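## Task

Pick up the small foam block on the desk and set it down on the counter that sits behind the shelving. The stacked cartons must not be moved; any other obstacle may be shifted. Only if the carton stacks close off every route to the counter, set the foam block on the coffee table's top instead, and that table must be standing upright at the end. The robot must not tip over or finish leaning. The block must stay where it was put without the robot holding it.

## Robot and tools

ROBOT. A Hello Robot Stretch 4: an omni-wheel base, a vertical mast carrying a lift, one telescoping arm that reaches forward, a wrist with yaw, pitch and roll, and a two-finger gripper. There is a single arm. It stands about 1.6 m tall; the base rim lies within 0.23 m of the base origin. Cameras: head_camera, head_left_camera, head_right_camera (head-mounted) and wrist_camera (on the gripper).

FRAMES. Base frame: origin on the floor below the base centre, x ahead, y to the left, z up. hand_pose is reported in this frame and marks a point between the open fingertips; with all wrist joints at zero its axes line up with the base axes. Its printed position may be somewhat off. The odometry frame is the base frame as it was when the scene began; base_odometry comes from wheel rotation only, so slipping is counted as motion. Heading is positive leftward, within -3.142 to 3.142.

execute_actions. Argument "actions" is a list holding exactly one action (or none, which only reports state and images). Optional "cameras" picks which images come back (names above, or "all"; omitted or null means all; [] means none). An action contains "base" and/or "joints", optionally "pace" and "contact_limits"; alternatively it contains only "end_of_arm". Motions in one action begin together.
- "base": one command only, each a relative offset from where the base last measured itself: {"translate_m": d} straight drive in metres, forward positive, -2 to 2; {"strafe_m": d} sideways in metres, left positive, -2 to 2; {"rotate_rad": d} turn in place in radians, counter-clockwise (left) positive, -3.2 to 3.2.
- "joints": a single object keyed by joint name, each value an absolute target (not an offset): lift_m 0 to 1.2 (metres, height on the mast); arm_m 0 to 0.55 (metres of extension); wrist_yaw_rad -1.134 to 4.276 (0 points forward, positive turns left, 3.14 is stowed backward, beyond 3.4 the arm may obstruct); wrist_pitch_rad -1.117 to 4.259 (0 level, 1.57 pointing down); wrist_roll_rad -1.117 to 4.259 (0 fingers level side by side, positive clockwise viewed from behind); gripper_m -0.038 to 0.141 (metres between empty fingertips; negative squeezes them together). Targets past a range are clipped and the result notes it; other bad values or unknown keys reject the call with no motion.
- "pace": "slow", "default", "fast" or "max". Base tops out around 0.1/0.3/0.4/0.6 m/s and 1/2/3/4 rad/s respectively, lowered further when the lift is above 0.2 m.
- "contact_limits": {"arm_m": v} with v from 0 (gentlest) to 0.75 (firmest); default 0.5.
- {"end_of_arm": "enable_torque"} re-powers wrist or gripper motors that cut out; they then hold their current position.
A useful first move to unfold the wrist: lift_m 0.4 together with wrist_yaw_rad 0. Joints or base not named in an action may keep driving toward earlier targets without that showing in the status.

wait: {"seconds": 0 to 10}; commands nothing and returns the same report as an empty action.
zoom_image: {"camera": name, "region": [x0, y0, x1, y1]} in pixels of that camera's latest full image, origin top-left, at most 504 by 504.
read_manual: {"section": "licences"}; returns licence text only.
finished_scene: {"scene": n}; closes the current scene for good once the last command has been held, reports success, and gives the next task. Only call it when the object rests on its target unaided.

RESULT LINES. base_status and joint_status describe how the last accepted action ended: "done" (for the base, wheels turned the commanded amount even if slipping); "off_target" (stopped short, may still be pushing); "contact_stop_at_<key>" (hit something; that part may go slack); "limit_stop_at_<name>", including own_body (self-collision guard) and tilt (lean over 6 degrees; lift, arm and wheels go limp); "time_out"; "torque_fault" (a wrist or gripper motor overloaded and went limp until enable_torque). on_its_own lists things not commanded this call; "held at" there is a held target, not the actual position. lidar_m: 12 distances in metres, 30-degree sectors starting straight ahead and going counter-clockwise (4th left, 7th behind, 10th right); "-" means nothing seen or closer than 0.25 m; it spans roughly 0.15 m up to robot height and misses clear objects, thin legs and much of the rear. wrist_depth_mm: a 7x7 grid from top-left of median depths, 100 to 2000 mm, "-" when unusable. turned_by_wheels vs turned_by_imu: a gap above about 0.1 rad hints at a collision or slip, and heading error roughly equals that gap. base_tilt in degrees, forward and right positive, with a small fixed bias. motor_effort: percent of maximum, positive toward higher joint values, peak in brackets; wheel efforts positive mean turning right. Camera calibration (K, distortion, T_world_to_cam mapping base frame to camera) is approximate and drifts with joint readings, especially for wrist_camera.

GRASPING. Command a gripper_m smaller than the item's width; going lower squeezes harder and pulls the item toward the wrist. Gripper reading and "done" do not prove a hold; a clear jump in gripper_m effort at non-negative commands suggests a firm grip. If fingertips jam against a surface below, raise the lift.

AVOID. Dropping, slamming or shoving things hard; knocking over the coffee table; moving the carton stacks. Do not turn or drive with over 1 kg held and arm_m above 0.2, especially at fast paces; avoid sustained pushes with a high gripper or high contact limit, which can tip the robot. Pitching the gripper up (below -0.2) while rolled (below -0.4 or above 4) risks self-collision stops. A level gripper with about 2 kg or pressing it into things causes torque faults. Objects may occasionally be nudged by outside forces, so check placement before finishing.

Each tool is called after "Call:" as name([rows], argument=value, ...), one row to a line, values as JSON.

## Session

Call:
execute_actions(actions=[])

Scene clock: 0.00 s.
base_odometry: x=+0.000 y=+0.000 heading=+0.000 (m, m, rad; odometry frame)
turned_by_wheels: +0.000 (rad since the last result)
turned_by_imu: +0.000 (rad since the last result)
base_tilt: forward=+0.3 right=+0.0 (deg)
lidar_m: 0.67 1.04 1.61 1.51 1.16 1.11 1.22 1.75 2.02 1.25 0.62 0.60
base_status: not commanded
joint_positions: lift_m=+0.265 arm_m=+0.002 wrist_yaw_rad=+3.196 wrist_pitch_rad=-0.013 wrist_roll_rad=+0.007 gripper_m=+0.057
joint_status: not commanded
motor_effort: lift_m=+18 arm_m=-1 wrist_yaw_rad=+1 wrist_pitch_rad=-8 wrist_roll_rad=-2 gripper_m=-3 wheel_0=+0 wheel_1=+0 wheel_2=+0 (%)
hand_pose: x=-0.1199 y=+0.0716 z=+0.4468 quat_wxyz=(-0.027, +0.007, +0.004, +1.000) (m; base frame)
wrist_depth_mm: - 135 135 1756 1430 1160 1025 / - - 134 1576 1397 1397 1308 / - 108 133 1499 1499 1537 1366 / - 118 138 1499 1397 1499 1336 / 135 136 1808 1708 1430 1430 1308 / 878 1983 224 1537 227 1118 1008 / 640 1160 1098 1182 1098 1060 991
pictures: head_camera, head_left_camera, head_right_camera, wrist_camera
Images, in order (width x height): head_camera 420x560, head_left_camera 420x672, head_right_camera 420x672, wrist_camera 616x392.

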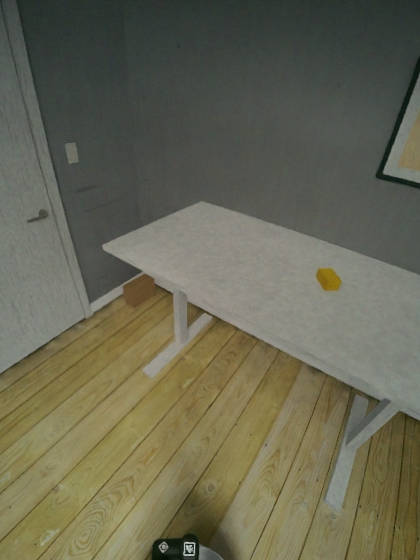

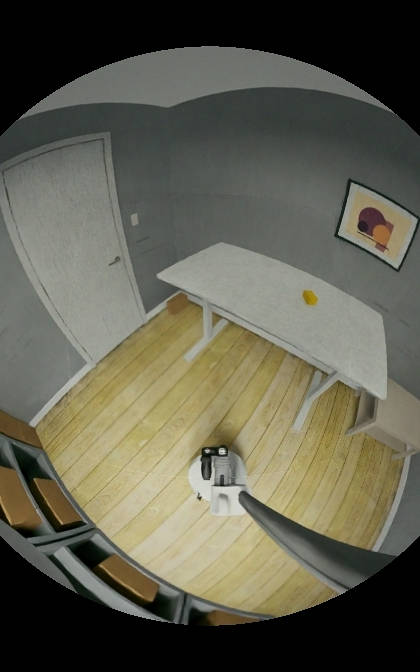

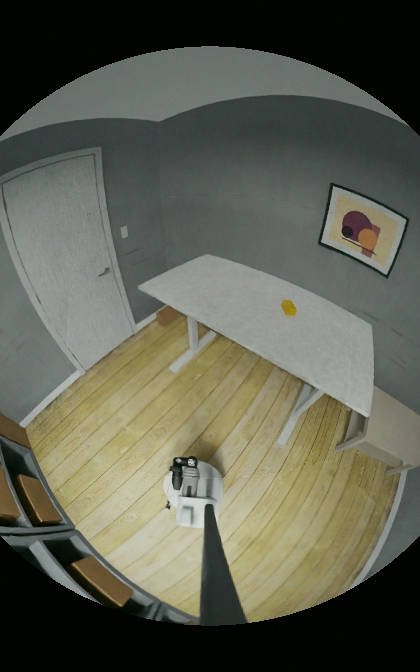

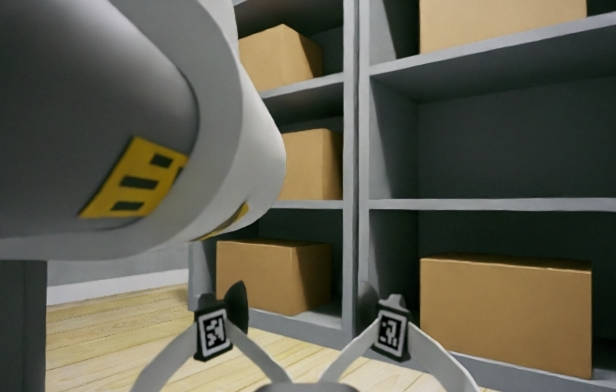

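Call:
execute_actions([
  {"base":{"rotate_rad":-0.52},"joints":{"lift_m":0.72,"wrist_yaw_rad":0,"gripper_m":0.13},"pace":"fast"},
])

Scene clock: 7.33 s.
base_odometry: x=+0.000 y=+0.000 heading=-0.520 (m, m, rad; odometry frame)
turned_by_wheels: -0.520 (rad since the last result)
turned_by_imu: -0.512 (rad since the last result)
base_tilt: forward=+0.4 right=-0.1 (deg)
lidar_m: 0.61 0.68 1.02 1.61 1.51 1.13 1.12 1.21 1.75 2.03 1.25 0.67
base_status: done
joint_positions: lift_m=+0.720 arm_m=+0.002 wrist_yaw_rad=+0.001 wrist_pitch_rad=-0.013 wrist_roll_rad=+0.007 gripper_m=+0.130
joint_status: all done
motor_effort: lift_m=+20(22) arm_m=-1(0) wrist_yaw_rad=-1(5) wrist_pitch_rad=-5(7) wrist_roll_rad=+1(0) gripper_m=-3(8) wheel_0=-1(9) wheel_1=-2(7) wheel_2=-2(8) (%)
hand_pose: x=+0.4615 y=-0.0873 z=+0.9019 quat_wxyz=(+1.000, +0.003, -0.007, +0.000) (m; base frame)
wrist_depth_mm: 1281 1281 1255 1205 1182 1182 1182 / 1281 1281 1255 1229 1205 1182 1182 / 1281 1255 1229 1229 1229 1205 1182 / 1281 1255 1229 1205 1205 1182 1160 / 1281 1255 1229 1205 1205 723 1182 / 1255 212 1229 1205 1205 723 1160 / 1281 1229 1229 154 1182 715 1160
pictures: head_camera, head_left_camera, head_right_camera, wrist_camera
camera_calibration (this result's frames):
wrist_camera: T_world_to_cam=[[-0.00647496, -0.999972, 0.00383915, -0.0877579], [0.0540399, -0.00418353, -0.99853, 0.944388], [0.998518, -0.00625797, 0.0540655, -0.288705], [0, 0, 0, 1]] pos_world=[0.236674, -0.0856113, 0.958946]
Images, in order (width x height): head_camera 420x560, head_left_camera 420x672, head_right_camera 420x672, wrist_camera 616x392.

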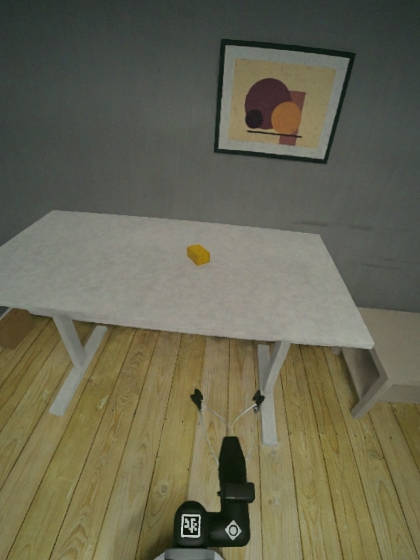

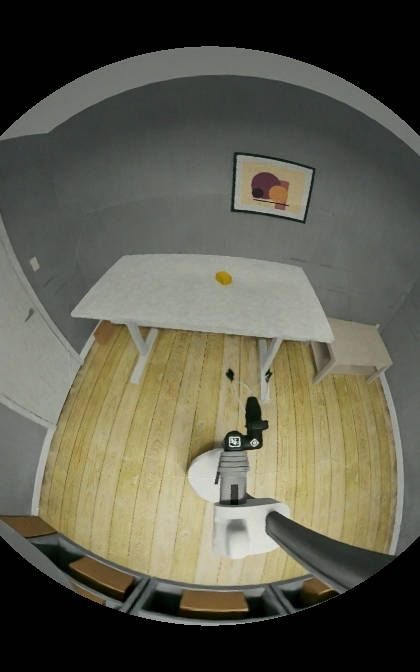

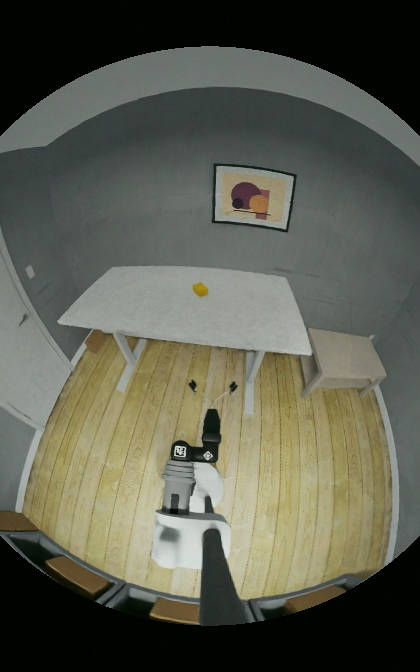

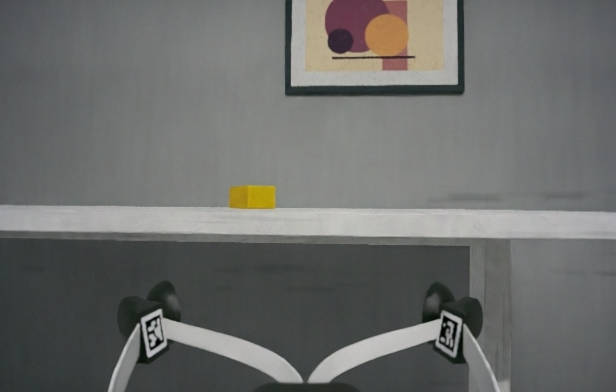

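Call:
execute_actions([
  {"base":{"strafe_m":0.115},"joints":{"lift_m":1.0,"wrist_pitch_rad":0.5},"pace":"fast"},
], cameras=[])

Call:
execute_actions([
  {"base":{"translate_m":0.15},"joints":{"arm_m":0.3},"pace":"fast"},
], cameras=["head_camera","wrist_camera"])

Scene clock: 14.23 s.
base_odometry: x=+0.057 y=+0.100 heading=-0.520 (m, m, rad; odometry frame)
turned_by_wheels: +0.000 (rad since the last result)
turned_by_imu: +0.000 (rad since the last result)
base_tilt: forward=+0.2 right=-0.1 (deg)
lidar_m: 0.63 0.68 1.04 1.50 1.50 1.13 1.11 1.19 1.74 2.15 0.84 0.66
base_status: done
joint_positions: lift_m=+1.000 arm_m=+0.002 wrist_yaw_rad=+0.000 wrist_pitch_rad=+0.502 wrist_roll_rad=+0.007 gripper_m=+0.130
joint_status: all done
motor_effort: lift_m=+20(22) arm_m=-1(1) wrist_yaw_rad=+0(1) wrist_pitch_rad=-7(1) wrist_roll_rad=+1(1) gripper_m=+0(1) wheel_0=+2(11) wheel_1=-1(11) wheel_2=+0(1) (%)
hand_pose: x=+0.4259 y=-0.0874 z=+1.0393 quat_wxyz=(+0.969, +0.003, +0.248, -0.001) (m; base frame)
wrist_depth_mm: 1160 1138 1138 1118 1098 1098 1060 / 1098 1098 1118 1118 1138 1118 1138 / 699 707 707 723 732 741 759 / 512 521 517 525 530 535 539 / 1537 1537 1537 1499 1464 878 466 / 1336 216 1618 1576 1537 976 1499 / 1308 1308 1336 155 1308 1118 1397
pictures: none
No camera images: the call's "cameras" was empty. Leave "cameras" out to get every camera's image.

Scene clock: 15.93 s.
base_odometry: x=+0.187 y=+0.025 heading=-0.520 (m, m, rad; odometry frame)
turned_by_wheels: +0.000 (rad since the last result)
turned_by_imu: +0.000 (rad since the last result)
base_tilt: forward=+0.4 right=-0.1 (deg)
lidar_m: 0.47 0.56 0.80 1.50 1.62 1.29 1.26 1.35 1.99 2.17 0.65 0.51
base_status: done
joint_positions: lift_m=+1.000 arm_m=+0.299 wrist_yaw_rad=+0.000 wrist_pitch_rad=+0.502 wrist_roll_rad=+0.007 gripper_m=+0.130
joint_status: all done
motor_effort: lift_m=+20(20) arm_m=+6(8) wrist_yaw_rad=+0(0) wrist_pitch_rad=-7(6) wrist_roll_rad=-2(0) gripper_m=-2(2) wheel_0=+1(6) wheel_1=+1(6) wheel_2=+1(9) (%)
hand_pose: x=+0.7229 y=-0.0874 z=+1.0393 quat_wxyz=(+0.969, +0.003, +0.248, -0.001) (m; base frame)
wrist_depth_mm: 732 732 715 707 691 691 676 / 788 778 768 759 732 732 723 / 683 691 707 715 723 750 741 / 508 512 517 517 525 530 535 / 402 404 407 375 415 415 418 / 330 216 338 340 342 330 343 / 283 270 271 154 281 282 291
pictures: head_camera, wrist_camera
camera_calibration (this result's frames):
wrist_camera: T_world_to_cam=[[-0.00397002, -0.999969, 0.00679211, -0.0915659], [-0.445069, -0.00431545, -0.895486, 1.32113], [0.895488, -0.00657806, -0.445038, 0.0359827], [0, 0, 0, 1]] pos_world=[0.555406, -0.0856251, 1.19969]
Images, in order (width x height): head_camera 420x560, wrist_camera 616x392.

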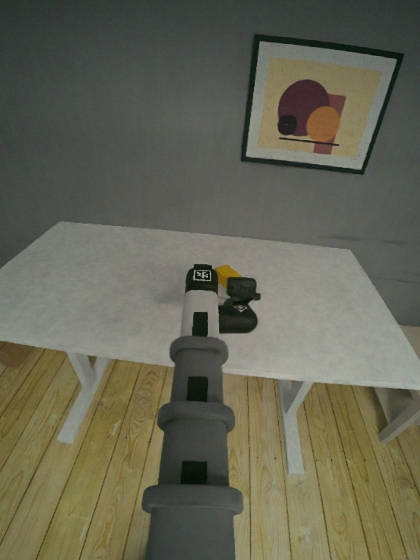

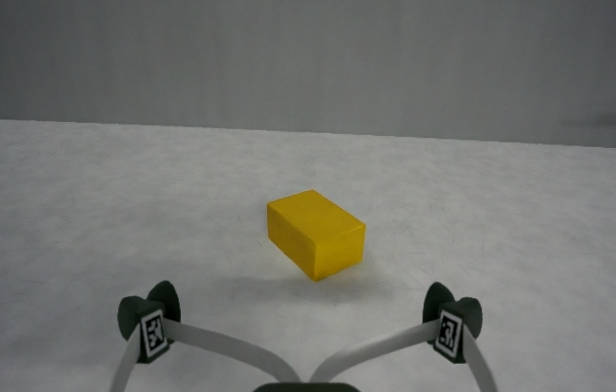

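Call:
execute_actions([
  {"joints":{"lift_m":0.96}},
], cameras=[])

Call:
execute_actions([
  {"joints":{"arm_m":0.465}},
], cameras=["wrist_camera"])

Call:
execute_actions([
  {"joints":{"gripper_m":0.02}},
], cameras=["wrist_camera"])

Scene clock: 20.60 s.
base_odometry: x=+0.187 y=+0.025 heading=-0.520 (m, m, rad; odometry frame)
turned_by_wheels: +0.000 (rad since the last result)
turned_by_imu: +0.000 (rad since the last result)
base_tilt: forward=+0.3 right=+0.0 (deg)
lidar_m: 0.48 0.54 0.78 1.49 1.63 1.30 1.27 1.35 1.99 2.16 0.68 0.50
base_status: not commanded
joint_positions: lift_m=+0.960 arm_m=+0.299 wrist_yaw_rad=+0.000 wrist_pitch_rad=+0.502 wrist_roll_rad=+0.007 gripper_m=+0.130
joint_status: all done
motor_effort: lift_m=+15(17) arm_m=+6(5) wrist_yaw_rad=+0(1) wrist_pitch_rad=-5(8) wrist_roll_rad=+0(2) gripper_m=+0(0) wheel_0=+1(1) wheel_1=+2(2) wheel_2=+1(1) (%)
hand_pose: x=+0.7229 y=-0.0874 z=+0.9996 quat_wxyz=(+0.969, +0.003, +0.248, -0.001) (m; base frame)
wrist_depth_mm: 741 723 715 699 691 683 676 / 778 768 768 750 741 723 715 / 585 585 591 597 603 615 621 / 424 430 433 362 442 445 449 / 336 340 343 345 347 349 351 / 277 216 283 285 286 278 289 / 237 226 227 154 236 236 244
pictures: none
No camera images: the call's "cameras" was empty. Leave "cameras" out to get every camera's image.

Scene clock: 22.17 s.
base_odometry: x=+0.187 y=+0.025 heading=-0.520 (m, m, rad; odometry frame)
turned_by_wheels: +0.000 (rad since the last result)
turned_by_imu: +0.000 (rad since the last result)
base_tilt: forward=+0.3 right=-0.1 (deg)
lidar_m: 0.48 0.53 0.79 1.50 1.63 1.29 1.26 1.32 2.01 2.16 0.67 0.48
base_status: not commanded
joint_positions: lift_m=+0.960 arm_m=+0.464 wrist_yaw_rad=+0.000 wrist_pitch_rad=+0.502 wrist_roll_rad=+0.007 gripper_m=+0.130
joint_status: all done
motor_effort: lift_m=+16(16) arm_m=+6(5) wrist_yaw_rad=+0(0) wrist_pitch_rad=-7(5) wrist_roll_rad=+1(1) gripper_m=-2(1) wheel_0=+1(1) wheel_1=+1(2) wheel_2=+1(1) (%)
hand_pose: x=+0.8878 y=-0.0874 z=+0.9996 quat_wxyz=(+0.969, +0.003, +0.248, -0.001) (m; base frame)
wrist_depth_mm: 574 569 564 554 544 535 530 / 615 609 603 591 580 569 564 / 574 585 591 615 603 603 591 / 424 430 430 436 439 442 449 / 336 340 342 343 347 347 351 / 278 216 273 222 224 278 289 / 236 225 227 154 213 236 244
pictures: wrist_camera
camera_calibration (this result's frames):
wrist_camera: T_world_to_cam=[[-0.00414867, -0.999968, 0.00679232, -0.0905285], [-0.4451, -0.00423589, -0.895471, 1.35904], [0.895471, -0.00673827, -0.445068, -0.129333], [0, 0, 0, 1]] pos_world=[0.720349, -0.0856404, 1.16004]
Images, in order (width x height): wrist_camera 616x392.

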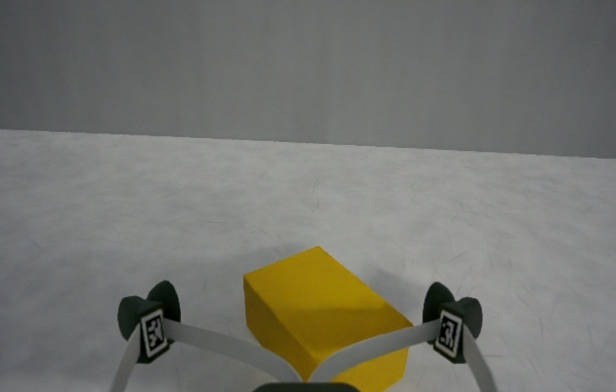

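Scene clock: 24.17 s.
base_odometry: x=+0.187 y=+0.025 heading=-0.520 (m, m, rad; odometry frame)
turned_by_wheels: +0.000 (rad since the last result)
turned_by_imu: +0.000 (rad since the last result)
base_tilt: forward=+0.4 right=-0.1 (deg)
lidar_m: 0.48 0.55 0.78 1.47 1.62 1.28 1.24 1.36 2.00 2.15 0.69 0.51
base_status: not commanded
joint_positions: lift_m=+0.960 arm_m=+0.464 wrist_yaw_rad=+0.000 wrist_pitch_rad=+0.502 wrist_roll_rad=+0.007 gripper_m=+0.021
joint_status: all done
motor_effort: lift_m=+16(15) arm_m=+5(6) wrist_yaw_rad=+0(0) wrist_pitch_rad=-6(6) wrist_roll_rad=-2(1) gripper_m=-26(25) wheel_0=+1(1) wheel_1=+2(1) wheel_2=+1(1) (%)
hand_pose: x=+0.8878 y=-0.0874 z=+0.9996 quat_wxyz=(+0.969, +0.003, +0.248, -0.001) (m; base frame)
wrist_depth_mm: 574 564 559 554 544 539 525 / 621 603 597 591 585 569 564 / 580 585 585 615 609 603 591 / 424 427 433 436 442 445 449 / 334 338 342 319 345 347 349 / 278 279 208 214 210 286 289 / 236 164 197 188 194 229 243
pictures: wrist_camera
camera_calibration (this result's frames):
wrist_camera: T_world_to_cam=[[-0.00414855, -0.999968, 0.00679254, -0.0905289], [-0.445124, -0.00423596, -0.895459, 1.35905], [0.895459, -0.00673838, -0.445093, -0.129297], [0, 0, 0, 1]] pos_world=[0.72035, -0.0856404, 1.16004]
Images, in order (width x height): wrist_camera 616x392.

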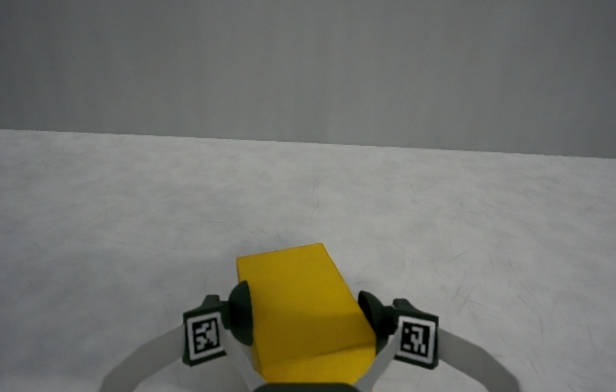

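Call:
execute_actions([
  {"joints":{"lift_m":1.03,"gripper_m":0.01}},
], cameras=[])

Call:
execute_actions([
  {"base":{"translate_m":-0.3},"joints":{"arm_m":0},"pace":"fast"},
], cameras=[])

Call:
execute_actions([
  {"base":{"rotate_rad":-2.2},"pace":"fast"},
])

Scene clock: 28.03 s.
base_odometry: x=+0.187 y=+0.025 heading=-0.520 (m, m, rad; odometry frame)
turned_by_wheels: +0.000 (rad since the last result)
turned_by_imu: +0.000 (rad since the last result)
base_tilt: forward=+0.2 right=+0.0 (deg)
lidar_m: 0.48 0.59 0.78 1.48 1.62 1.27 1.26 1.33 2.01 2.17 0.67 0.50
base_status: not commanded
joint_positions: lift_m=+1.030 arm_m=+0.464 wrist_yaw_rad=+0.000 wrist_pitch_rad=+0.502 wrist_roll_rad=+0.007 gripper_m=+0.011
joint_status: all done
motor_effort: lift_m=+21(21) arm_m=+6(6) wrist_yaw_rad=+0(1) wrist_pitch_rad=-7(6) wrist_roll_rad=+1(0) gripper_m=-27(28) wheel_0=+1(1) wheel_1=+2(1) wheel_2=+1(1) (%)
hand_pose: x=+0.8878 y=-0.0874 z=+1.0692 quat_wxyz=(+0.969, +0.003, +0.248, -0.001) (m; base frame)
wrist_depth_mm: 574 569 559 554 544 535 530 / 615 609 597 591 585 569 564 / 668 647 640 627 621 609 603 / 569 574 580 585 585 591 627 / 445 452 459 424 466 466 469 / 370 375 204 211 211 382 387 / 315 165 192 185 191 165 325
pictures: none
No camera images: the call's "cameras" was empty. Leave "cameras" out to get every camera's image.

Scene clock: 30.33 s.
base_odometry: x=-0.073 y=+0.174 heading=-0.520 (m, m, rad; odometry frame)
turned_by_wheels: +0.000 (rad since the last result)
turned_by_imu: +0.001 (rad since the last result)
base_tilt: forward=+0.4 right=-0.1 (deg)
lidar_m: 0.80 0.84 1.54 1.53 1.31 0.99 0.95 1.03 1.51 2.13 1.43 0.77
base_status: done
joint_positions: lift_m=+1.030 arm_m=+0.003 wrist_yaw_rad=+0.000 wrist_pitch_rad=+0.503 wrist_roll_rad=+0.007 gripper_m=+0.011
joint_status: all done
joint sent to its limit — the command would take arm_m past its lower limit, so that joint was sent only as far as its limit.
motor_effort: lift_m=+20(20) arm_m=-5(6) wrist_yaw_rad=+1(1) wrist_pitch_rad=-7(10) wrist_roll_rad=+1(2) gripper_m=-26(27) wheel_0=-2(8) wheel_1=-1(6) wheel_2=-1(10) (%)
hand_pose: x=+0.4266 y=-0.0875 z=+1.0690 quat_wxyz=(+0.969, +0.003, +0.249, -0.001) (m; base frame)
wrist_depth_mm: 1308 1281 1281 1255 1229 1229 1205 / 1229 1229 1255 1281 1281 1281 1281 / 788 788 788 809 820 831 842 / 1118 1618 1576 654 668 634 647 / 1708 1756 1708 1576 1618 1576 1537 / 1576 1708 204 212 212 1661 1576 / 1397 164 191 185 191 164 1499
pictures: none
No camera images: the call's "cameras" was empty. Leave "cameras" out to get every camera's image.

Scene clock: 33.07 s.
base_odometry: x=-0.073 y=+0.174 heading=-2.720 (m, m, rad; odometry frame)
turned_by_wheels: -2.200 (rad since the last result)
turned_by_imu: -2.163 (rad since the last result)
base_tilt: forward=+0.3 right=+0.0 (deg)
lidar_m: 1.36 2.14 1.49 0.81 0.79 0.82 1.16 1.48 1.43 1.02 0.96 0.98
base_status: done
joint_positions: lift_m=+1.030 arm_m=+0.003 wrist_yaw_rad=+0.000 wrist_pitch_rad=+0.503 wrist_roll_rad=+0.007 gripper_m=+0.011
joint_status: not commanded
motor_effort: lift_m=+20(20) arm_m=-5(5) wrist_yaw_rad=+0(1) wrist_pitch_rad=-8(7) wrist_roll_rad=+0(0) gripper_m=-27(28) wheel_0=+2(7) wheel_1=+2(3) wheel_2=+0(6) (%)
hand_pose: x=+0.4266 y=-0.0874 z=+1.0691 quat_wxyz=(+0.969, +0.003, +0.249, -0.001) (m; base frame)
wrist_depth_mm: 1576 1756 1983 1366 1078 1138 768 / 1661 1863 - 1661 1138 842 854 / 1756 1983 - 1756 1255 878 768 / 1863 - - 1756 1182 946 1098 / 1863 - - 1537 1397 1042 1138 / 1661 1661 205 211 211 1042 960 / 1397 164 191 185 191 164 866
pictures: head_camera, head_left_camera, head_right_camera, wrist_camera
camera_calibration (this result's frames):
wrist_camera: T_world_to_cam=[[-0.0041741, -0.999968, 0.0068004, -0.09292], [-0.44578, -0.00422667, -0.895133, 1.21588], [0.895133, -0.00676786, -0.445748, 0.315467], [0, 0, 0, 1]] pos_world=[0.259241, -0.0856429, 1.22962]
Images, in order (width x height): head_camera 420x560, head_left_camera 420x672, head_right_camera 420x672, wrist_camera 616x392.

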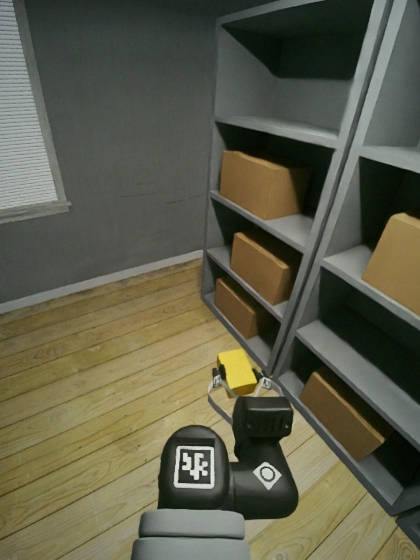

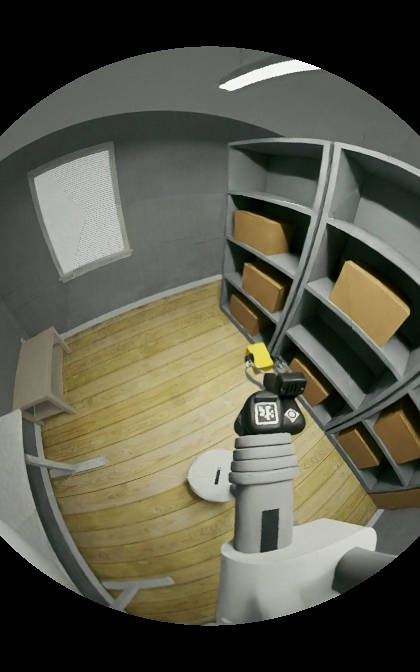

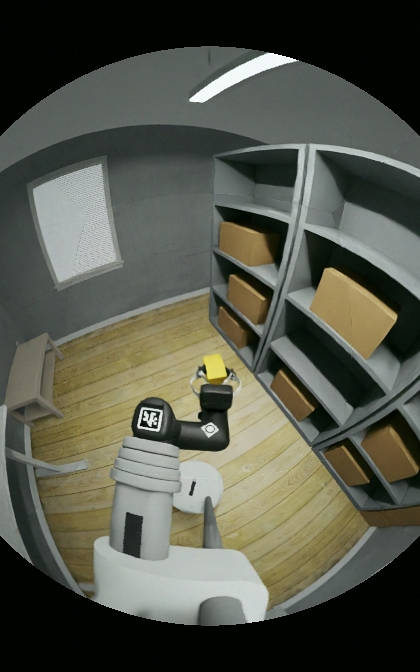

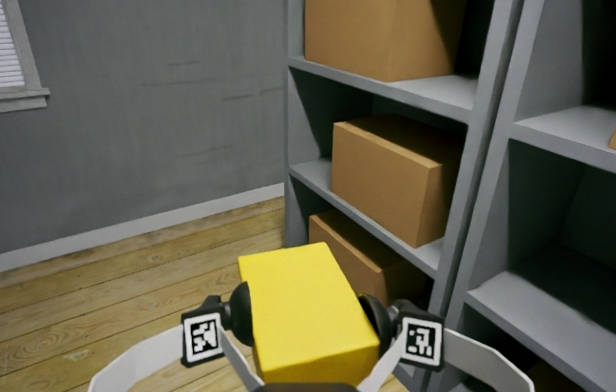

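Call:
execute_actions([
  {"base":{"rotate_rad":0.52},"joints":{"lift_m":0.8},"pace":"fast"},
], cameras=[])

Call:
execute_actions([
  {"base":{"translate_m":1.4},"pace":"fast"},
], cameras=[])

Call:
execute_actions([
  {"base":{"rotate_rad":-1.57},"pace":"fast"},
], cameras=["head_camera","head_left_camera"])

Scene clock: 38.63 s.
base_odometry: x=-0.073 y=+0.174 heading=-2.200 (m, m, rad; odometry frame)
turned_by_wheels: +0.520 (rad since the last result)
turned_by_imu: +0.511 (rad since the last result)
base_tilt: forward=+0.3 right=-0.1 (deg)
lidar_m: 2.15 1.51 0.84 0.79 0.82 1.14 1.51 1.44 1.03 0.95 0.96 1.33
base_status: done
joint_positions: lift_m=+0.800 arm_m=+0.003 wrist_yaw_rad=+0.000 wrist_pitch_rad=+0.503 wrist_roll_rad=+0.007 gripper_m=+0.011
joint_status: all done
motor_effort: lift_m=+16(18) arm_m=-5(5) wrist_yaw_rad=+0(1) wrist_pitch_rad=-9(9) wrist_roll_rad=-1(1) gripper_m=-29(29) wheel_0=-2(7) wheel_1=-1(4) wheel_2=-3(7) (%)
hand_pose: x=+0.4266 y=-0.0874 z=+0.8394 quat_wxyz=(+0.969, +0.003, +0.249, -0.001) (m; base frame)
wrist_depth_mm: 1756 1708 1756 1808 1808 1808 1281 / 1863 1921 1921 1921 1921 1983 1336 / 1983 - - - - - 1366 / 1921 - - - - - 1464 / 1661 1618 1708 1576 1708 1661 1281 / 1336 1366 205 212 211 1397 1255 / 1160 164 191 186 191 165 1160
pictures: none
No camera images: the call's "cameras" was empty. Leave "cameras" out to get every camera's image.

Scene clock: 43.63 s.
base_odometry: x=-0.897 y=-0.957 heading=-2.200 (m, m, rad; odometry frame)
turned_by_wheels: +0.000 (rad since the last result)
turned_by_imu: -0.005 (rad since the last result)
base_tilt: forward=+0.4 right=-0.1 (deg)
lidar_m: 0.74 0.77 1.03 1.06 1.10 1.20 2.95 1.37 0.98 0.91 1.18 0.83
base_status: done
joint_positions: lift_m=+0.800 arm_m=+0.003 wrist_yaw_rad=+0.000 wrist_pitch_rad=+0.503 wrist_roll_rad=+0.007 gripper_m=+0.011
joint_status: not commanded
motor_effort: lift_m=+16(16) arm_m=-5(5) wrist_yaw_rad=+0(0) wrist_pitch_rad=-7(7) wrist_roll_rad=-1(0) gripper_m=-30(27) wheel_0=+1(9) wheel_1=+0(9) wheel_2=+1(12) (%)
hand_pose: x=+0.4266 y=-0.0874 z=+0.8394 quat_wxyz=(+0.969, +0.003, +0.249, -0.001) (m; base frame)
wrist_depth_mm: 488 492 500 504 512 521 521 / 521 530 530 535 544 554 559 / 549 549 559 574 585 597 603 / 603 615 621 627 634 640 654 / 654 661 661 654 691 699 707 / 715 723 205 211 211 759 778 / 788 165 191 186 191 164 866
pictures: none
No camera images: the call's "cameras" was empty. Leave "cameras" out to get every camera's image.

Scene clock: 45.60 s.
base_odometry: x=-0.897 y=-0.957 heading=+2.513 (m, m, rad; odometry frame)
turned_by_wheels: -1.570 (rad since the last result)
turned_by_imu: -1.544 (rad since the last result)
base_tilt: forward=+0.3 right=-0.1 (deg)
lidar_m: 0.90 1.15 0.83 0.73 0.76 1.06 1.05 1.07 1.17 2.92 1.39 0.95
base_status: done
joint_positions: lift_m=+0.800 arm_m=+0.003 wrist_yaw_rad=+0.000 wrist_pitch_rad=+0.503 wrist_roll_rad=+0.007 gripper_m=+0.011
joint_status: not commanded
motor_effort: lift_m=+16(16) arm_m=-5(6) wrist_yaw_rad=+0(0) wrist_pitch_rad=-8(8) wrist_roll_rad=+0(0) gripper_m=-28(27) wheel_0=+1(8) wheel_1=+0(7) wheel_2=+2(7) (%)
hand_pose: x=+0.4266 y=-0.0874 z=+0.8394 quat_wxyz=(+0.969, +0.003, +0.249, -0.001) (m; base frame)
wrist_depth_mm: 1464 723 1025 1042 1060 1042 778 / 1464 798 1098 1098 904 991 809 / 1464 1808 1182 904 750 759 809 / 1464 1863 976 878 809 820 854 / 1464 1576 854 820 1008 1042 891 / 1308 1366 205 211 211 1182 991 / 1138 165 191 186 191 164 1098
pictures: head_camera, head_left_camera
Images, in order (width x height): head_camera 420x560, head_left_camera 420x672.

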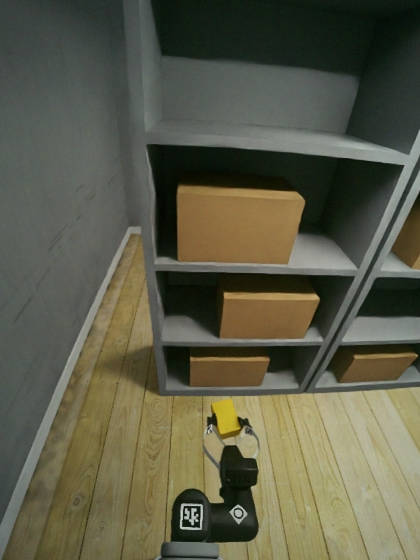

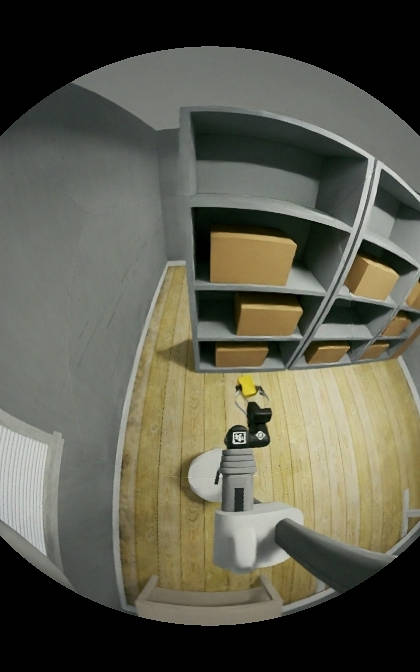

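Call:
execute_actions([
  {"base":{"strafe_m":0.47},"pace":"fast"},
], cameras=[])

Call:
execute_actions([
  {"base":{"translate_m":0.55},"pace":"fast"},
])

Scene clock: 51.97 s.
base_odometry: x=-1.173 y=-1.338 heading=+2.514 (m, m, rad; odometry frame)
turned_by_wheels: +0.000 (rad since the last result)
turned_by_imu: +0.001 (rad since the last result)
base_tilt: forward=+0.2 right=-0.1 (deg)
lidar_m: 0.95 0.46 0.31 0.26 0.30 0.40 1.06 1.09 1.54 3.38 1.34 0.92
base_status: done
joint_positions: lift_m=+0.800 arm_m=+0.003 wrist_yaw_rad=+0.000 wrist_pitch_rad=+0.503 wrist_roll_rad=+0.007 gripper_m=+0.011
joint_status: not commanded
motor_effort: lift_m=+16(16) arm_m=-6(5) wrist_yaw_rad=-1(0) wrist_pitch_rad=-8(7) wrist_roll_rad=-1(0) gripper_m=-26(29) wheel_0=+2(11) wheel_1=+0(10) wheel_2=+1(1) (%)
hand_pose: x=+0.4266 y=-0.0874 z=+0.8394 quat_wxyz=(+0.969, +0.003, +0.249, -0.001) (m; base frame)
wrist_depth_mm: 699 1078 - - 778 1060 1060 / 699 1078 - - 788 1098 960 / 707 1098 - - 891 1025 759 / 699 1078 1983 - 917 960 820 / 699 1098 1661 1308 917 866 1008 / 699 1078 204 212 211 976 976 / 691 165 191 186 191 165 1060
pictures: none
No camera images: the call's "cameras" was empty. Leave "cameras" out to get every camera's image.

Scene clock: 54.77 s.
base_odometry: x=-1.618 y=-1.015 heading=+2.514 (m, m, rad; odometry frame)
turned_by_wheels: +0.000 (rad since the last result)
turned_by_imu: -0.002 (rad since the last result)
base_tilt: forward=+0.3 right=-0.1 (deg)
lidar_m: 1.65 0.51 0.35 0.31 0.36 0.47 1.10 1.68 1.94 1.75 0.53 0.43
base_status: done
joint_positions: lift_m=+0.800 arm_m=+0.003 wrist_yaw_rad=+0.000 wrist_pitch_rad=+0.503 wrist_roll_rad=+0.007 gripper_m=+0.011
joint_status: not commanded
motor_effort: lift_m=+16(16) arm_m=-5(5) wrist_yaw_rad=+1(1) wrist_pitch_rad=-8(9) wrist_roll_rad=+0(0) gripper_m=-27(27) wheel_0=+0(7) wheel_1=+1(10) wheel_2=+2(11) (%)
hand_pose: x=+0.4266 y=-0.0874 z=+0.8394 quat_wxyz=(+0.969, +0.003, +0.249, -0.001) (m; base frame)
wrist_depth_mm: 732 1138 - - - 332 245 / 741 1138 - - - 332 246 / 741 1138 - - 609 334 247 / 741 1138 - - 609 336 248 / 741 1138 1618 1537 615 336 247 / 732 1138 204 211 211 336 247 / 732 165 191 185 191 165 246
pictures: head_camera, head_left_camera, head_right_camera, wrist_camera
camera_calibration (this result's frames):
wrist_camera: T_world_to_cam=[[-0.00413101, -0.999968, 0.00680224, -0.0913673], [-0.445738, -0.00424784, -0.895153, 1.01028], [0.895154, -0.00672991, -0.445706, 0.21304], [0, 0, 0, 1]] pos_world=[0.259238, -0.0856391, 0.99993]
Images, in order (width x height): head_camera 420x560, head_left_camera 420x672, head_right_camera 420x672, wrist_camera 616x392.

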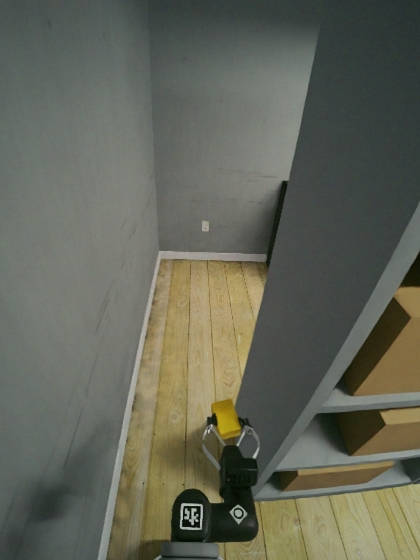

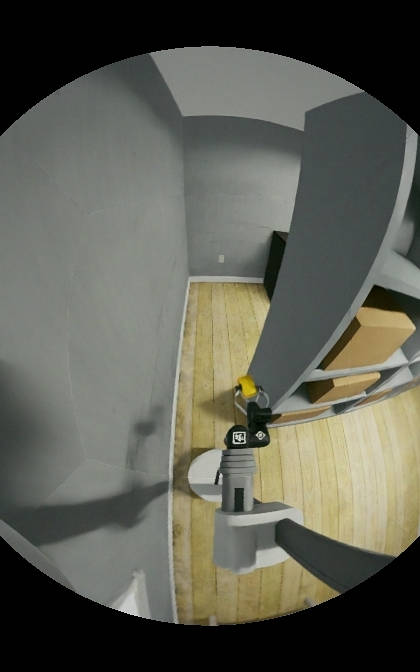

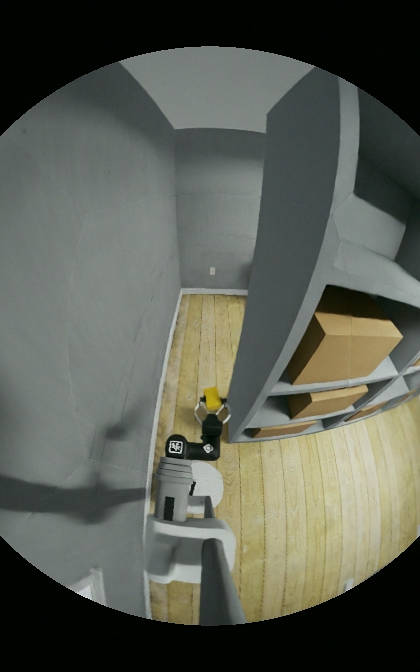

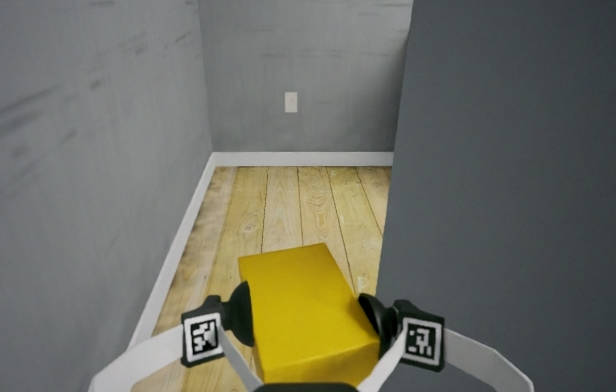

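Call:
execute_actions([
  {"base":{"strafe_m":0.05}},
], cameras=[])

Call:
execute_actions([
  {"base":{"translate_m":0.45}},
], cameras=["head_left_camera","head_right_camera"])

Scene clock: 58.37 s.
base_odometry: x=-1.648 y=-1.055 heading=+2.514 (m, m, rad; odometry frame)
turned_by_wheels: +0.000 (rad since the last result)
turned_by_imu: +0.000 (rad since the last result)
base_tilt: forward=+0.3 right=-0.1 (deg)
lidar_m: 1.42 0.43 0.30 0.27 0.28 0.36 0.92 1.68 1.95 1.72 0.53 0.44
base_status: done
joint_positions: lift_m=+0.800 arm_m=+0.003 wrist_yaw_rad=+0.000 wrist_pitch_rad=+0.503 wrist_roll_rad=+0.007 gripper_m=+0.011
joint_status: not commanded
motor_effort: lift_m=+16(16) arm_m=-5(5) wrist_yaw_rad=+0(1) wrist_pitch_rad=-9(8) wrist_roll_rad=-1(1) gripper_m=-28(30) wheel_0=+2(8) wheel_1=-1(5) wheel_2=+1(1) (%)
hand_pose: x=+0.4266 y=-0.0874 z=+0.8394 quat_wxyz=(+0.969, +0.003, +0.249, -0.001) (m; base frame)
wrist_depth_mm: 661 1008 - - - 430 317 / 661 1008 - - - 430 320 / 661 1025 - - - 433 312 / 661 1025 1983 - - 433 314 / 661 1008 1661 1537 1618 436 312 / 654 1025 205 211 211 436 320 / 654 165 191 186 191 164 320
pictures: none
No camera images: the call's "cameras" was empty. Leave "cameras" out to get every camera's image.

Scene clock: 61.37 s.
base_odometry: x=-2.012 y=-0.791 heading=+2.514 (m, m, rad; odometry frame)
turned_by_wheels: +0.000 (rad since the last result)
turned_by_imu: -0.002 (rad since the last result)
base_tilt: forward=+0.3 right=-0.2 (deg)
lidar_m: 1.52 0.48 0.32 0.29 0.31 0.43 1.01 2.14 2.60 0.26 0.27 0.38
base_status: done
joint_positions: lift_m=+0.800 arm_m=+0.003 wrist_yaw_rad=+0.000 wrist_pitch_rad=+0.503 wrist_roll_rad=+0.007 gripper_m=+0.011
joint_status: not commanded
motor_effort: lift_m=+16(16) arm_m=-5(5) wrist_yaw_rad=+0(0) wrist_pitch_rad=-8(9) wrist_roll_rad=-1(1) gripper_m=-29(25) wheel_0=+1(7) wheel_1=+0(5) wheel_2=+0(9) (%)
hand_pose: x=+0.4266 y=-0.0874 z=+0.8394 quat_wxyz=(+0.969, +0.003, +0.249, -0.001) (m; base frame)
wrist_depth_mm: 699 1078 1661 1708 1661 1661 1205 / 699 1060 1756 1808 1808 1499 1281 / 699 1078 1921 1921 1921 1464 1366 / 691 1078 1983 - - 1499 1464 / 699 1060 1618 1576 1708 1618 1661 / 691 1060 204 212 212 1397 1397 / 683 165 191 185 191 164 1182
pictures: head_left_camera, head_right_camera
Images, in order (width x height): head_left_camera 420x672, head_right_camera 420x672.

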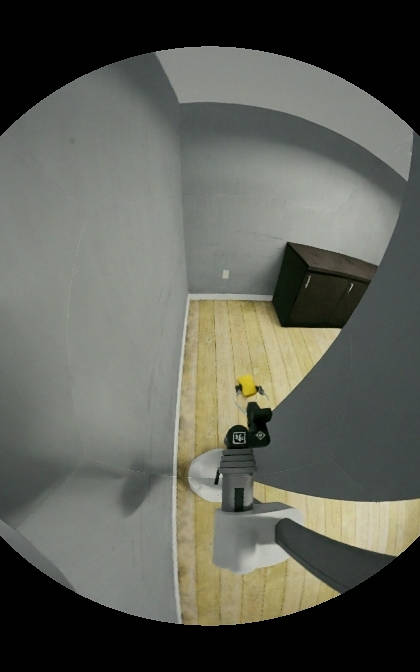

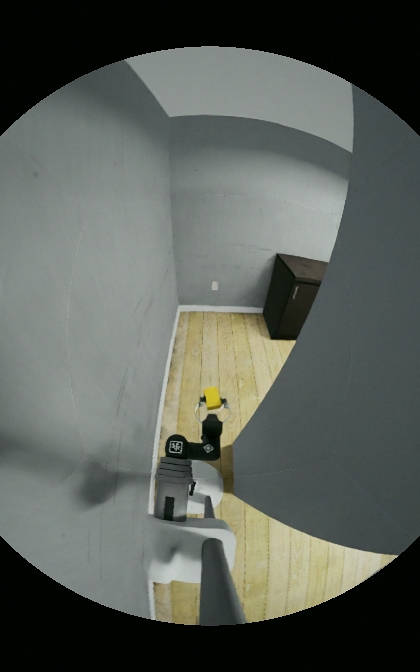

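Call:
execute_actions([
  {"base":{"rotate_rad":0.04}},
], cameras=[])

Call:
execute_actions([
  {"base":{"translate_m":0.7},"joints":{"lift_m":1.05}},
], cameras=[])

Call:
execute_actions([
  {"base":{"rotate_rad":-0.7}},
], cameras=["head_camera","wrist_camera"])

Scene clock: 63.90 s.
base_odometry: x=-2.012 y=-0.791 heading=+2.554 (m, m, rad; odometry frame)
turned_by_wheels: +0.040 (rad since the last result)
turned_by_imu: +0.039 (rad since the last result)
base_tilt: forward=+0.2 right=+0.0 (deg)
lidar_m: 1.31 0.45 0.31 0.29 0.30 0.46 1.18 2.16 0.28 0.26 0.27 0.43
base_status: done
joint_positions: lift_m=+0.800 arm_m=+0.003 wrist_yaw_rad=+0.000 wrist_pitch_rad=+0.503 wrist_roll_rad=+0.007 gripper_m=+0.011
joint_status: not commanded
motor_effort: lift_m=+16(16) arm_m=-5(5) wrist_yaw_rad=+0(1) wrist_pitch_rad=-6(9) wrist_roll_rad=+1(2) gripper_m=-29(27) wheel_0=-3(4) wheel_1=-1(5) wheel_2=+0(5) (%)
hand_pose: x=+0.4266 y=-0.0874 z=+0.8394 quat_wxyz=(+0.969, +0.003, +0.249, -0.001) (m; base frame)
wrist_depth_mm: 634 946 1661 1661 1708 1618 1255 / 634 946 1756 1808 1808 1618 1205 / 640 960 1863 1921 1921 1661 1308 / 640 960 1921 - - 1618 1430 / 640 960 1576 1537 1708 1576 1576 / 647 976 204 212 211 1366 1397 / 640 164 191 186 191 164 1182
pictures: none
No camera images: the call's "cameras" was empty. Leave "cameras" out to get every camera's image.

Scene clock: 67.73 s.
base_odometry: x=-2.595 y=-0.403 heading=+2.554 (m, m, rad; odometry frame)
turned_by_wheels: +0.000 (rad since the last result)
turned_by_imu: -0.003 (rad since the last result)
base_tilt: forward=+0.3 right=-0.1 (deg)
lidar_m: 1.30 0.46 0.32 0.28 0.32 0.47 1.25 0.43 0.45 1.23 1.12 1.17
base_status: done
joint_positions: lift_m=+1.050 arm_m=+0.003 wrist_yaw_rad=+0.000 wrist_pitch_rad=+0.503 wrist_roll_rad=+0.007 gripper_m=+0.011
joint_status: all done
motor_effort: lift_m=+20(21) arm_m=-5(5) wrist_yaw_rad=-1(1) wrist_pitch_rad=-8(8) wrist_roll_rad=+0(0) gripper_m=-26(29) wheel_0=+0(7) wheel_1=+1(7) wheel_2=+1(8) (%)
hand_pose: x=+0.4266 y=-0.0874 z=+1.0890 quat_wxyz=(+0.969, +0.003, +0.249, -0.001) (m; base frame)
wrist_depth_mm: 647 960 1025 1025 1042 1042 1042 / 647 976 1098 1118 1118 1118 1098 / 647 976 1182 1182 1182 1182 1138 / 647 976 1255 1281 1281 1281 1098 / 654 991 1336 1336 1397 1397 1098 / 654 976 204 211 211 1464 1098 / 661 164 192 186 191 164 1078
pictures: none
No camera images: the call's "cameras" was empty. Leave "cameras" out to get every camera's image.

Scene clock: 69.40 s.
base_odometry: x=-2.595 y=-0.403 heading=+1.855 (m, m, rad; odometry frame)
turned_by_wheels: -0.700 (rad since the last result)
turned_by_imu: -0.688 (rad since the last result)
base_tilt: forward=+0.3 right=-0.2 (deg)
lidar_m: 1.11 1.36 0.59 0.35 0.31 0.32 0.37 0.75 0.49 0.43 0.74 1.34
base_status: done
joint_positions: lift_m=+1.050 arm_m=+0.003 wrist_yaw_rad=+0.000 wrist_pitch_rad=+0.503 wrist_roll_rad=+0.007 gripper_m=+0.011
joint_status: not commanded
motor_effort: lift_m=+21(21) arm_m=-6(6) wrist_yaw_rad=+0(1) wrist_pitch_rad=-9(10) wrist_roll_rad=+0(1) gripper_m=-30(27) wheel_0=+3(6) wheel_1=+2(5) wheel_2=+0(5) (%)
hand_pose: x=+0.4266 y=-0.0874 z=+1.0890 quat_wxyz=(+0.969, +0.003, +0.249, -0.001) (m; base frame)
wrist_depth_mm: 976 1098 1281 1499 1863 - - / 1025 1160 1336 1499 1576 1661 - / 1078 1229 1336 1042 1138 1576 - / 1138 1308 1430 1078 1255 1808 - / 1160 1366 1537 1078 1397 - - / 1255 1464 204 212 211 1708 1756 / 1308 164 191 186 191 164 1499
pictures: head_camera, wrist_camera
camera_calibration (this result's frames):
wrist_camera: T_world_to_cam=[[-0.00410967, -0.999968, 0.00680373, -0.093071], [-0.445738, -0.00425868, -0.895153, 1.23375], [0.895154, -0.00671146, -0.445706, 0.324311], [0, 0, 0, 1]] pos_world=[0.25924, -0.0856373, 1.24958]
Images, in order (width x height): head_camera 420x560, wrist_camera 616x392.

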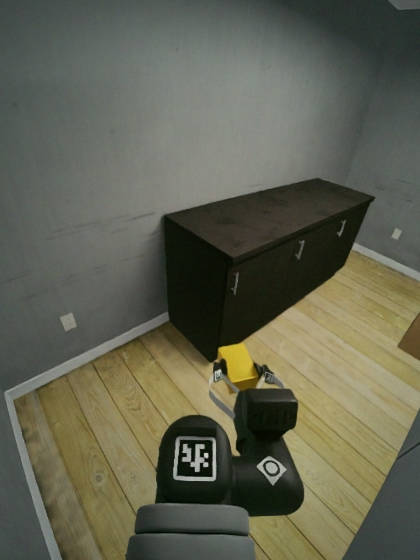

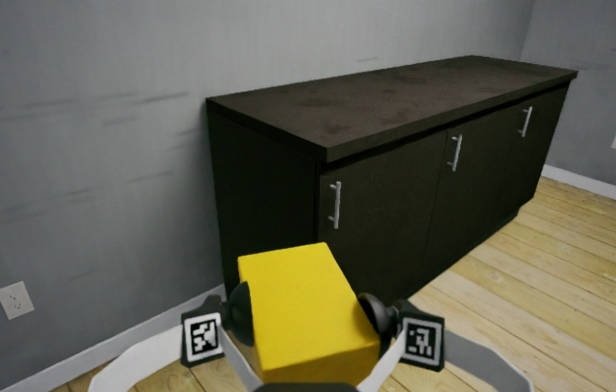

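Call:
execute_actions([
  {"base":{"translate_m":0.6},"joints":{"arm_m":0.42,"lift_m":0.97},"pace":"fast"},
], cameras=["head_camera","wrist_camera"])

Scene clock: 75.90 s.
base_odometry: x=-2.763 y=+0.173 heading=+1.855 (m, m, rad; odometry frame)
turned_by_wheels: +0.000 (rad since the last result)
turned_by_imu: -0.002 (rad since the last result)
base_tilt: forward=+0.4 right=-0.2 (deg)
lidar_m: 0.52 0.89 0.88 0.79 0.69 0.71 0.87 0.75 0.77 0.95 1.78 0.55
base_status: done
joint_positions: lift_m=+0.970 arm_m=+0.419 wrist_yaw_rad=+0.000 wrist_pitch_rad=+0.502 wrist_roll_rad=+0.007 gripper_m=+0.011
joint_status: all done
motor_effort: lift_m=+16(18) arm_m=+5(8) wrist_yaw_rad=+0(2) wrist_pitch_rad=-8(7) wrist_roll_rad=+2(2) gripper_m=-26(25) wheel_0=+2(8) wheel_1=+0(5) wheel_2=+0(10) (%)
hand_pose: x=+0.8428 y=-0.0874 z=+1.0095 quat_wxyz=(+0.969, +0.003, +0.249, -0.001) (m; base frame)
wrist_depth_mm: 370 418 484 574 707 904 1229 / 389 439 512 615 768 991 1255 / 407 462 544 647 750 759 768 / 427 480 535 539 549 549 559 / 418 421 424 394 430 433 436 / 345 347 205 211 212 355 355 / 294 165 191 186 191 164 303
pictures: head_camera, wrist_camera
camera_calibration (this result's frames):
wrist_camera: T_world_to_cam=[[-0.00400249, -0.999969, 0.00680242, -0.0908805], [-0.445458, -0.00430735, -0.895293, 1.34794], [0.895294, -0.00661359, -0.445427, -0.0841204], [0, 0, 0, 1]] pos_world=[0.675401, -0.0856279, 1.16995]
Images, in order (width x height): head_camera 420x560, wrist_camera 616x392.

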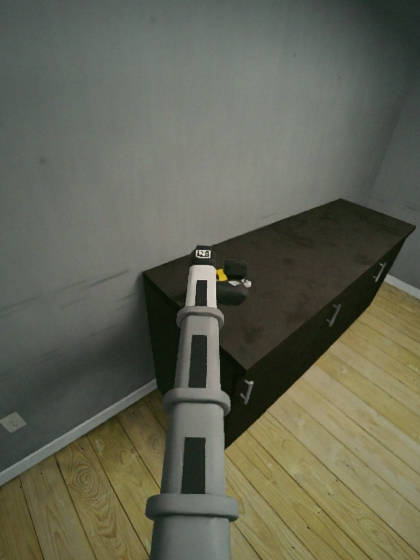

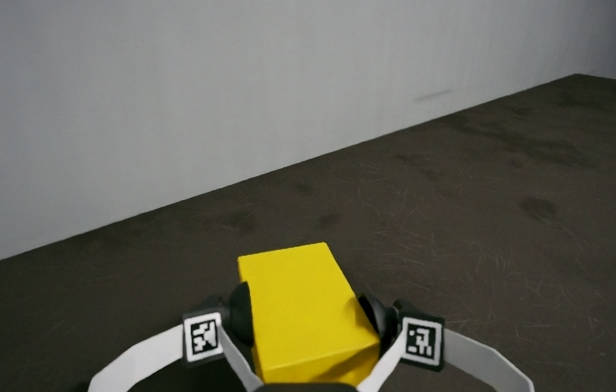

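Call:
execute_actions([
  {"joints":{"lift_m":0.927}},
], cameras=[])

Call:
execute_actions([
  {"joints":{"gripper_m":0.1}},
], cameras=[])

Call:
execute_actions([
  {"joints":{"lift_m":1.0,"arm_m":0.25},"pace":"fast"},
], cameras=["wrist_camera"])

Call:
finished_scene(scene=1)

Scene clock: 80.07 s.
base_odometry: x=-2.763 y=+0.173 heading=+1.855 (m, m, rad; odometry frame)
turned_by_wheels: +0.000 (rad since the last result)
turned_by_imu: +0.000 (rad since the last result)
base_tilt: forward=+0.3 right=-0.1 (deg)
lidar_m: 0.53 0.90 0.88 0.76 0.70 0.70 0.86 0.75 0.76 0.93 1.77 0.55
base_status: not commanded
joint_positions: lift_m=+0.927 arm_m=+0.419 wrist_yaw_rad=+0.000 wrist_pitch_rad=+0.502 wrist_roll_rad=+0.007 gripper_m=+0.011
joint_status: all done
motor_effort: lift_m=+16(17) arm_m=+5(5) wrist_yaw_rad=+0(0) wrist_pitch_rad=-8(8) wrist_roll_rad=+1(1) gripper_m=-26(28) wheel_0=+2(2) wheel_1=+0(1) wheel_2=+0(0) (%)
hand_pose: x=+0.8428 y=-0.0874 z=+0.9665 quat_wxyz=(+0.969, +0.003, +0.249, -0.001) (m; base frame)
wrist_depth_mm: 370 418 484 574 707 904 1229 / 389 442 512 621 768 917 1060 / 404 462 530 603 621 634 647 / 418 445 449 452 455 459 466 / 347 349 353 329 357 362 362 / 287 290 205 212 212 296 297 / 244 164 191 186 191 164 252
pictures: none
No camera images: the call's "cameras" was empty. Leave "cameras" out to get every camera's image.

Scene clock: 81.77 s.
base_odometry: x=-2.763 y=+0.173 heading=+1.855 (m, m, rad; odometry frame)
turned_by_wheels: +0.000 (rad since the last result)
turned_by_imu: +0.000 (rad since the last result)
base_tilt: forward=+0.4 right=-0.1 (deg)
lidar_m: 0.54 0.88 0.89 0.78 0.70 0.69 0.88 0.74 0.77 0.95 1.78 0.55
base_status: not commanded
joint_positions: lift_m=+0.927 arm_m=+0.419 wrist_yaw_rad=+0.000 wrist_pitch_rad=+0.502 wrist_roll_rad=+0.007 gripper_m=+0.100
joint_status: all done
motor_effort: lift_m=+16(16) arm_m=+6(6) wrist_yaw_rad=+0(0) wrist_pitch_rad=-9(7) wrist_roll_rad=+0(1) gripper_m=+0(29) wheel_0=+2(2) wheel_1=+0(0) wheel_2=+0(0) (%)
hand_pose: x=+0.8428 y=-0.0874 z=+0.9665 quat_wxyz=(+0.969, +0.003, +0.249, -0.001) (m; base frame)
wrist_depth_mm: 373 418 488 569 699 904 1255 / 389 439 517 609 759 917 1060 / 407 462 535 609 627 634 647 / 418 442 449 452 455 459 462 / 347 349 353 355 359 362 362 / 286 279 230 232 274 297 298 / 244 238 234 203 236 244 252
pictures: none
No camera images: the call's "cameras" was empty. Leave "cameras" out to get every camera's image.

Scene clock: 83.10 s.
base_odometry: x=-2.763 y=+0.173 heading=+1.855 (m, m, rad; odometry frame)
turned_by_wheels: +0.000 (rad since the last result)
turned_by_imu: +0.000 (rad since the last result)
base_tilt: forward=+0.4 right=+0.0 (deg)
lidar_m: 0.53 0.88 0.89 0.78 0.69 0.69 0.87 0.75 0.74 0.90 1.77 0.56
base_status: not commanded
joint_positions: lift_m=+1.000 arm_m=+0.251 wrist_yaw_rad=+0.000 wrist_pitch_rad=+0.502 wrist_roll_rad=+0.007 gripper_m=+0.100
joint_status: all done
motor_effort: lift_m=+20(23) arm_m=-5(5) wrist_yaw_rad=+0(1) wrist_pitch_rad=-7(7) wrist_roll_rad=+0(0) gripper_m=-4(3) wheel_0=+2(2) wheel_1=+1(1) wheel_2=-1(1) (%)
hand_pose: x=+0.6747 y=-0.0875 z=+1.0392 quat_wxyz=(+0.969, +0.003, +0.248, -0.001) (m; base frame)
wrist_depth_mm: 473 535 621 732 891 1138 1576 / 496 559 654 778 960 1205 1430 / 517 591 699 778 842 842 866 / 539 585 603 603 609 615 627 / 564 473 473 421 480 488 488 / 603 418 379 394 370 399 399 / 627 402 315 325 319 329 338
pictures: wrist_camera
camera_calibration (this result's frames):
wrist_camera: T_world_to_cam=[[-0.00433014, -0.999967, 0.00680175, -0.0916163], [-0.445332, -0.00416177, -0.895356, 1.29968], [0.895355, -0.00690605, -0.445299, 0.0794211], [0, 0, 0, 1]] pos_world=[0.507282, -0.0856559, 1.19967]
Images, in order (width x height): wrist_camera 616x392.

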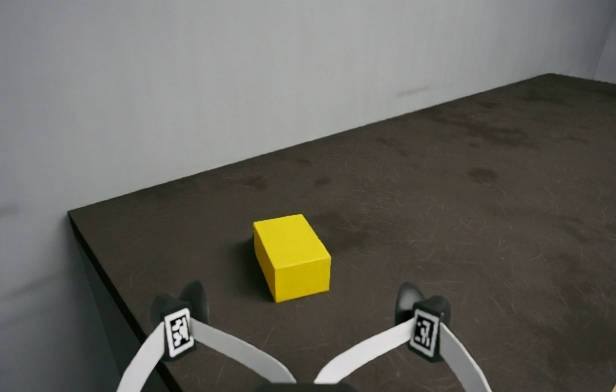

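The scene is finished: the task was done.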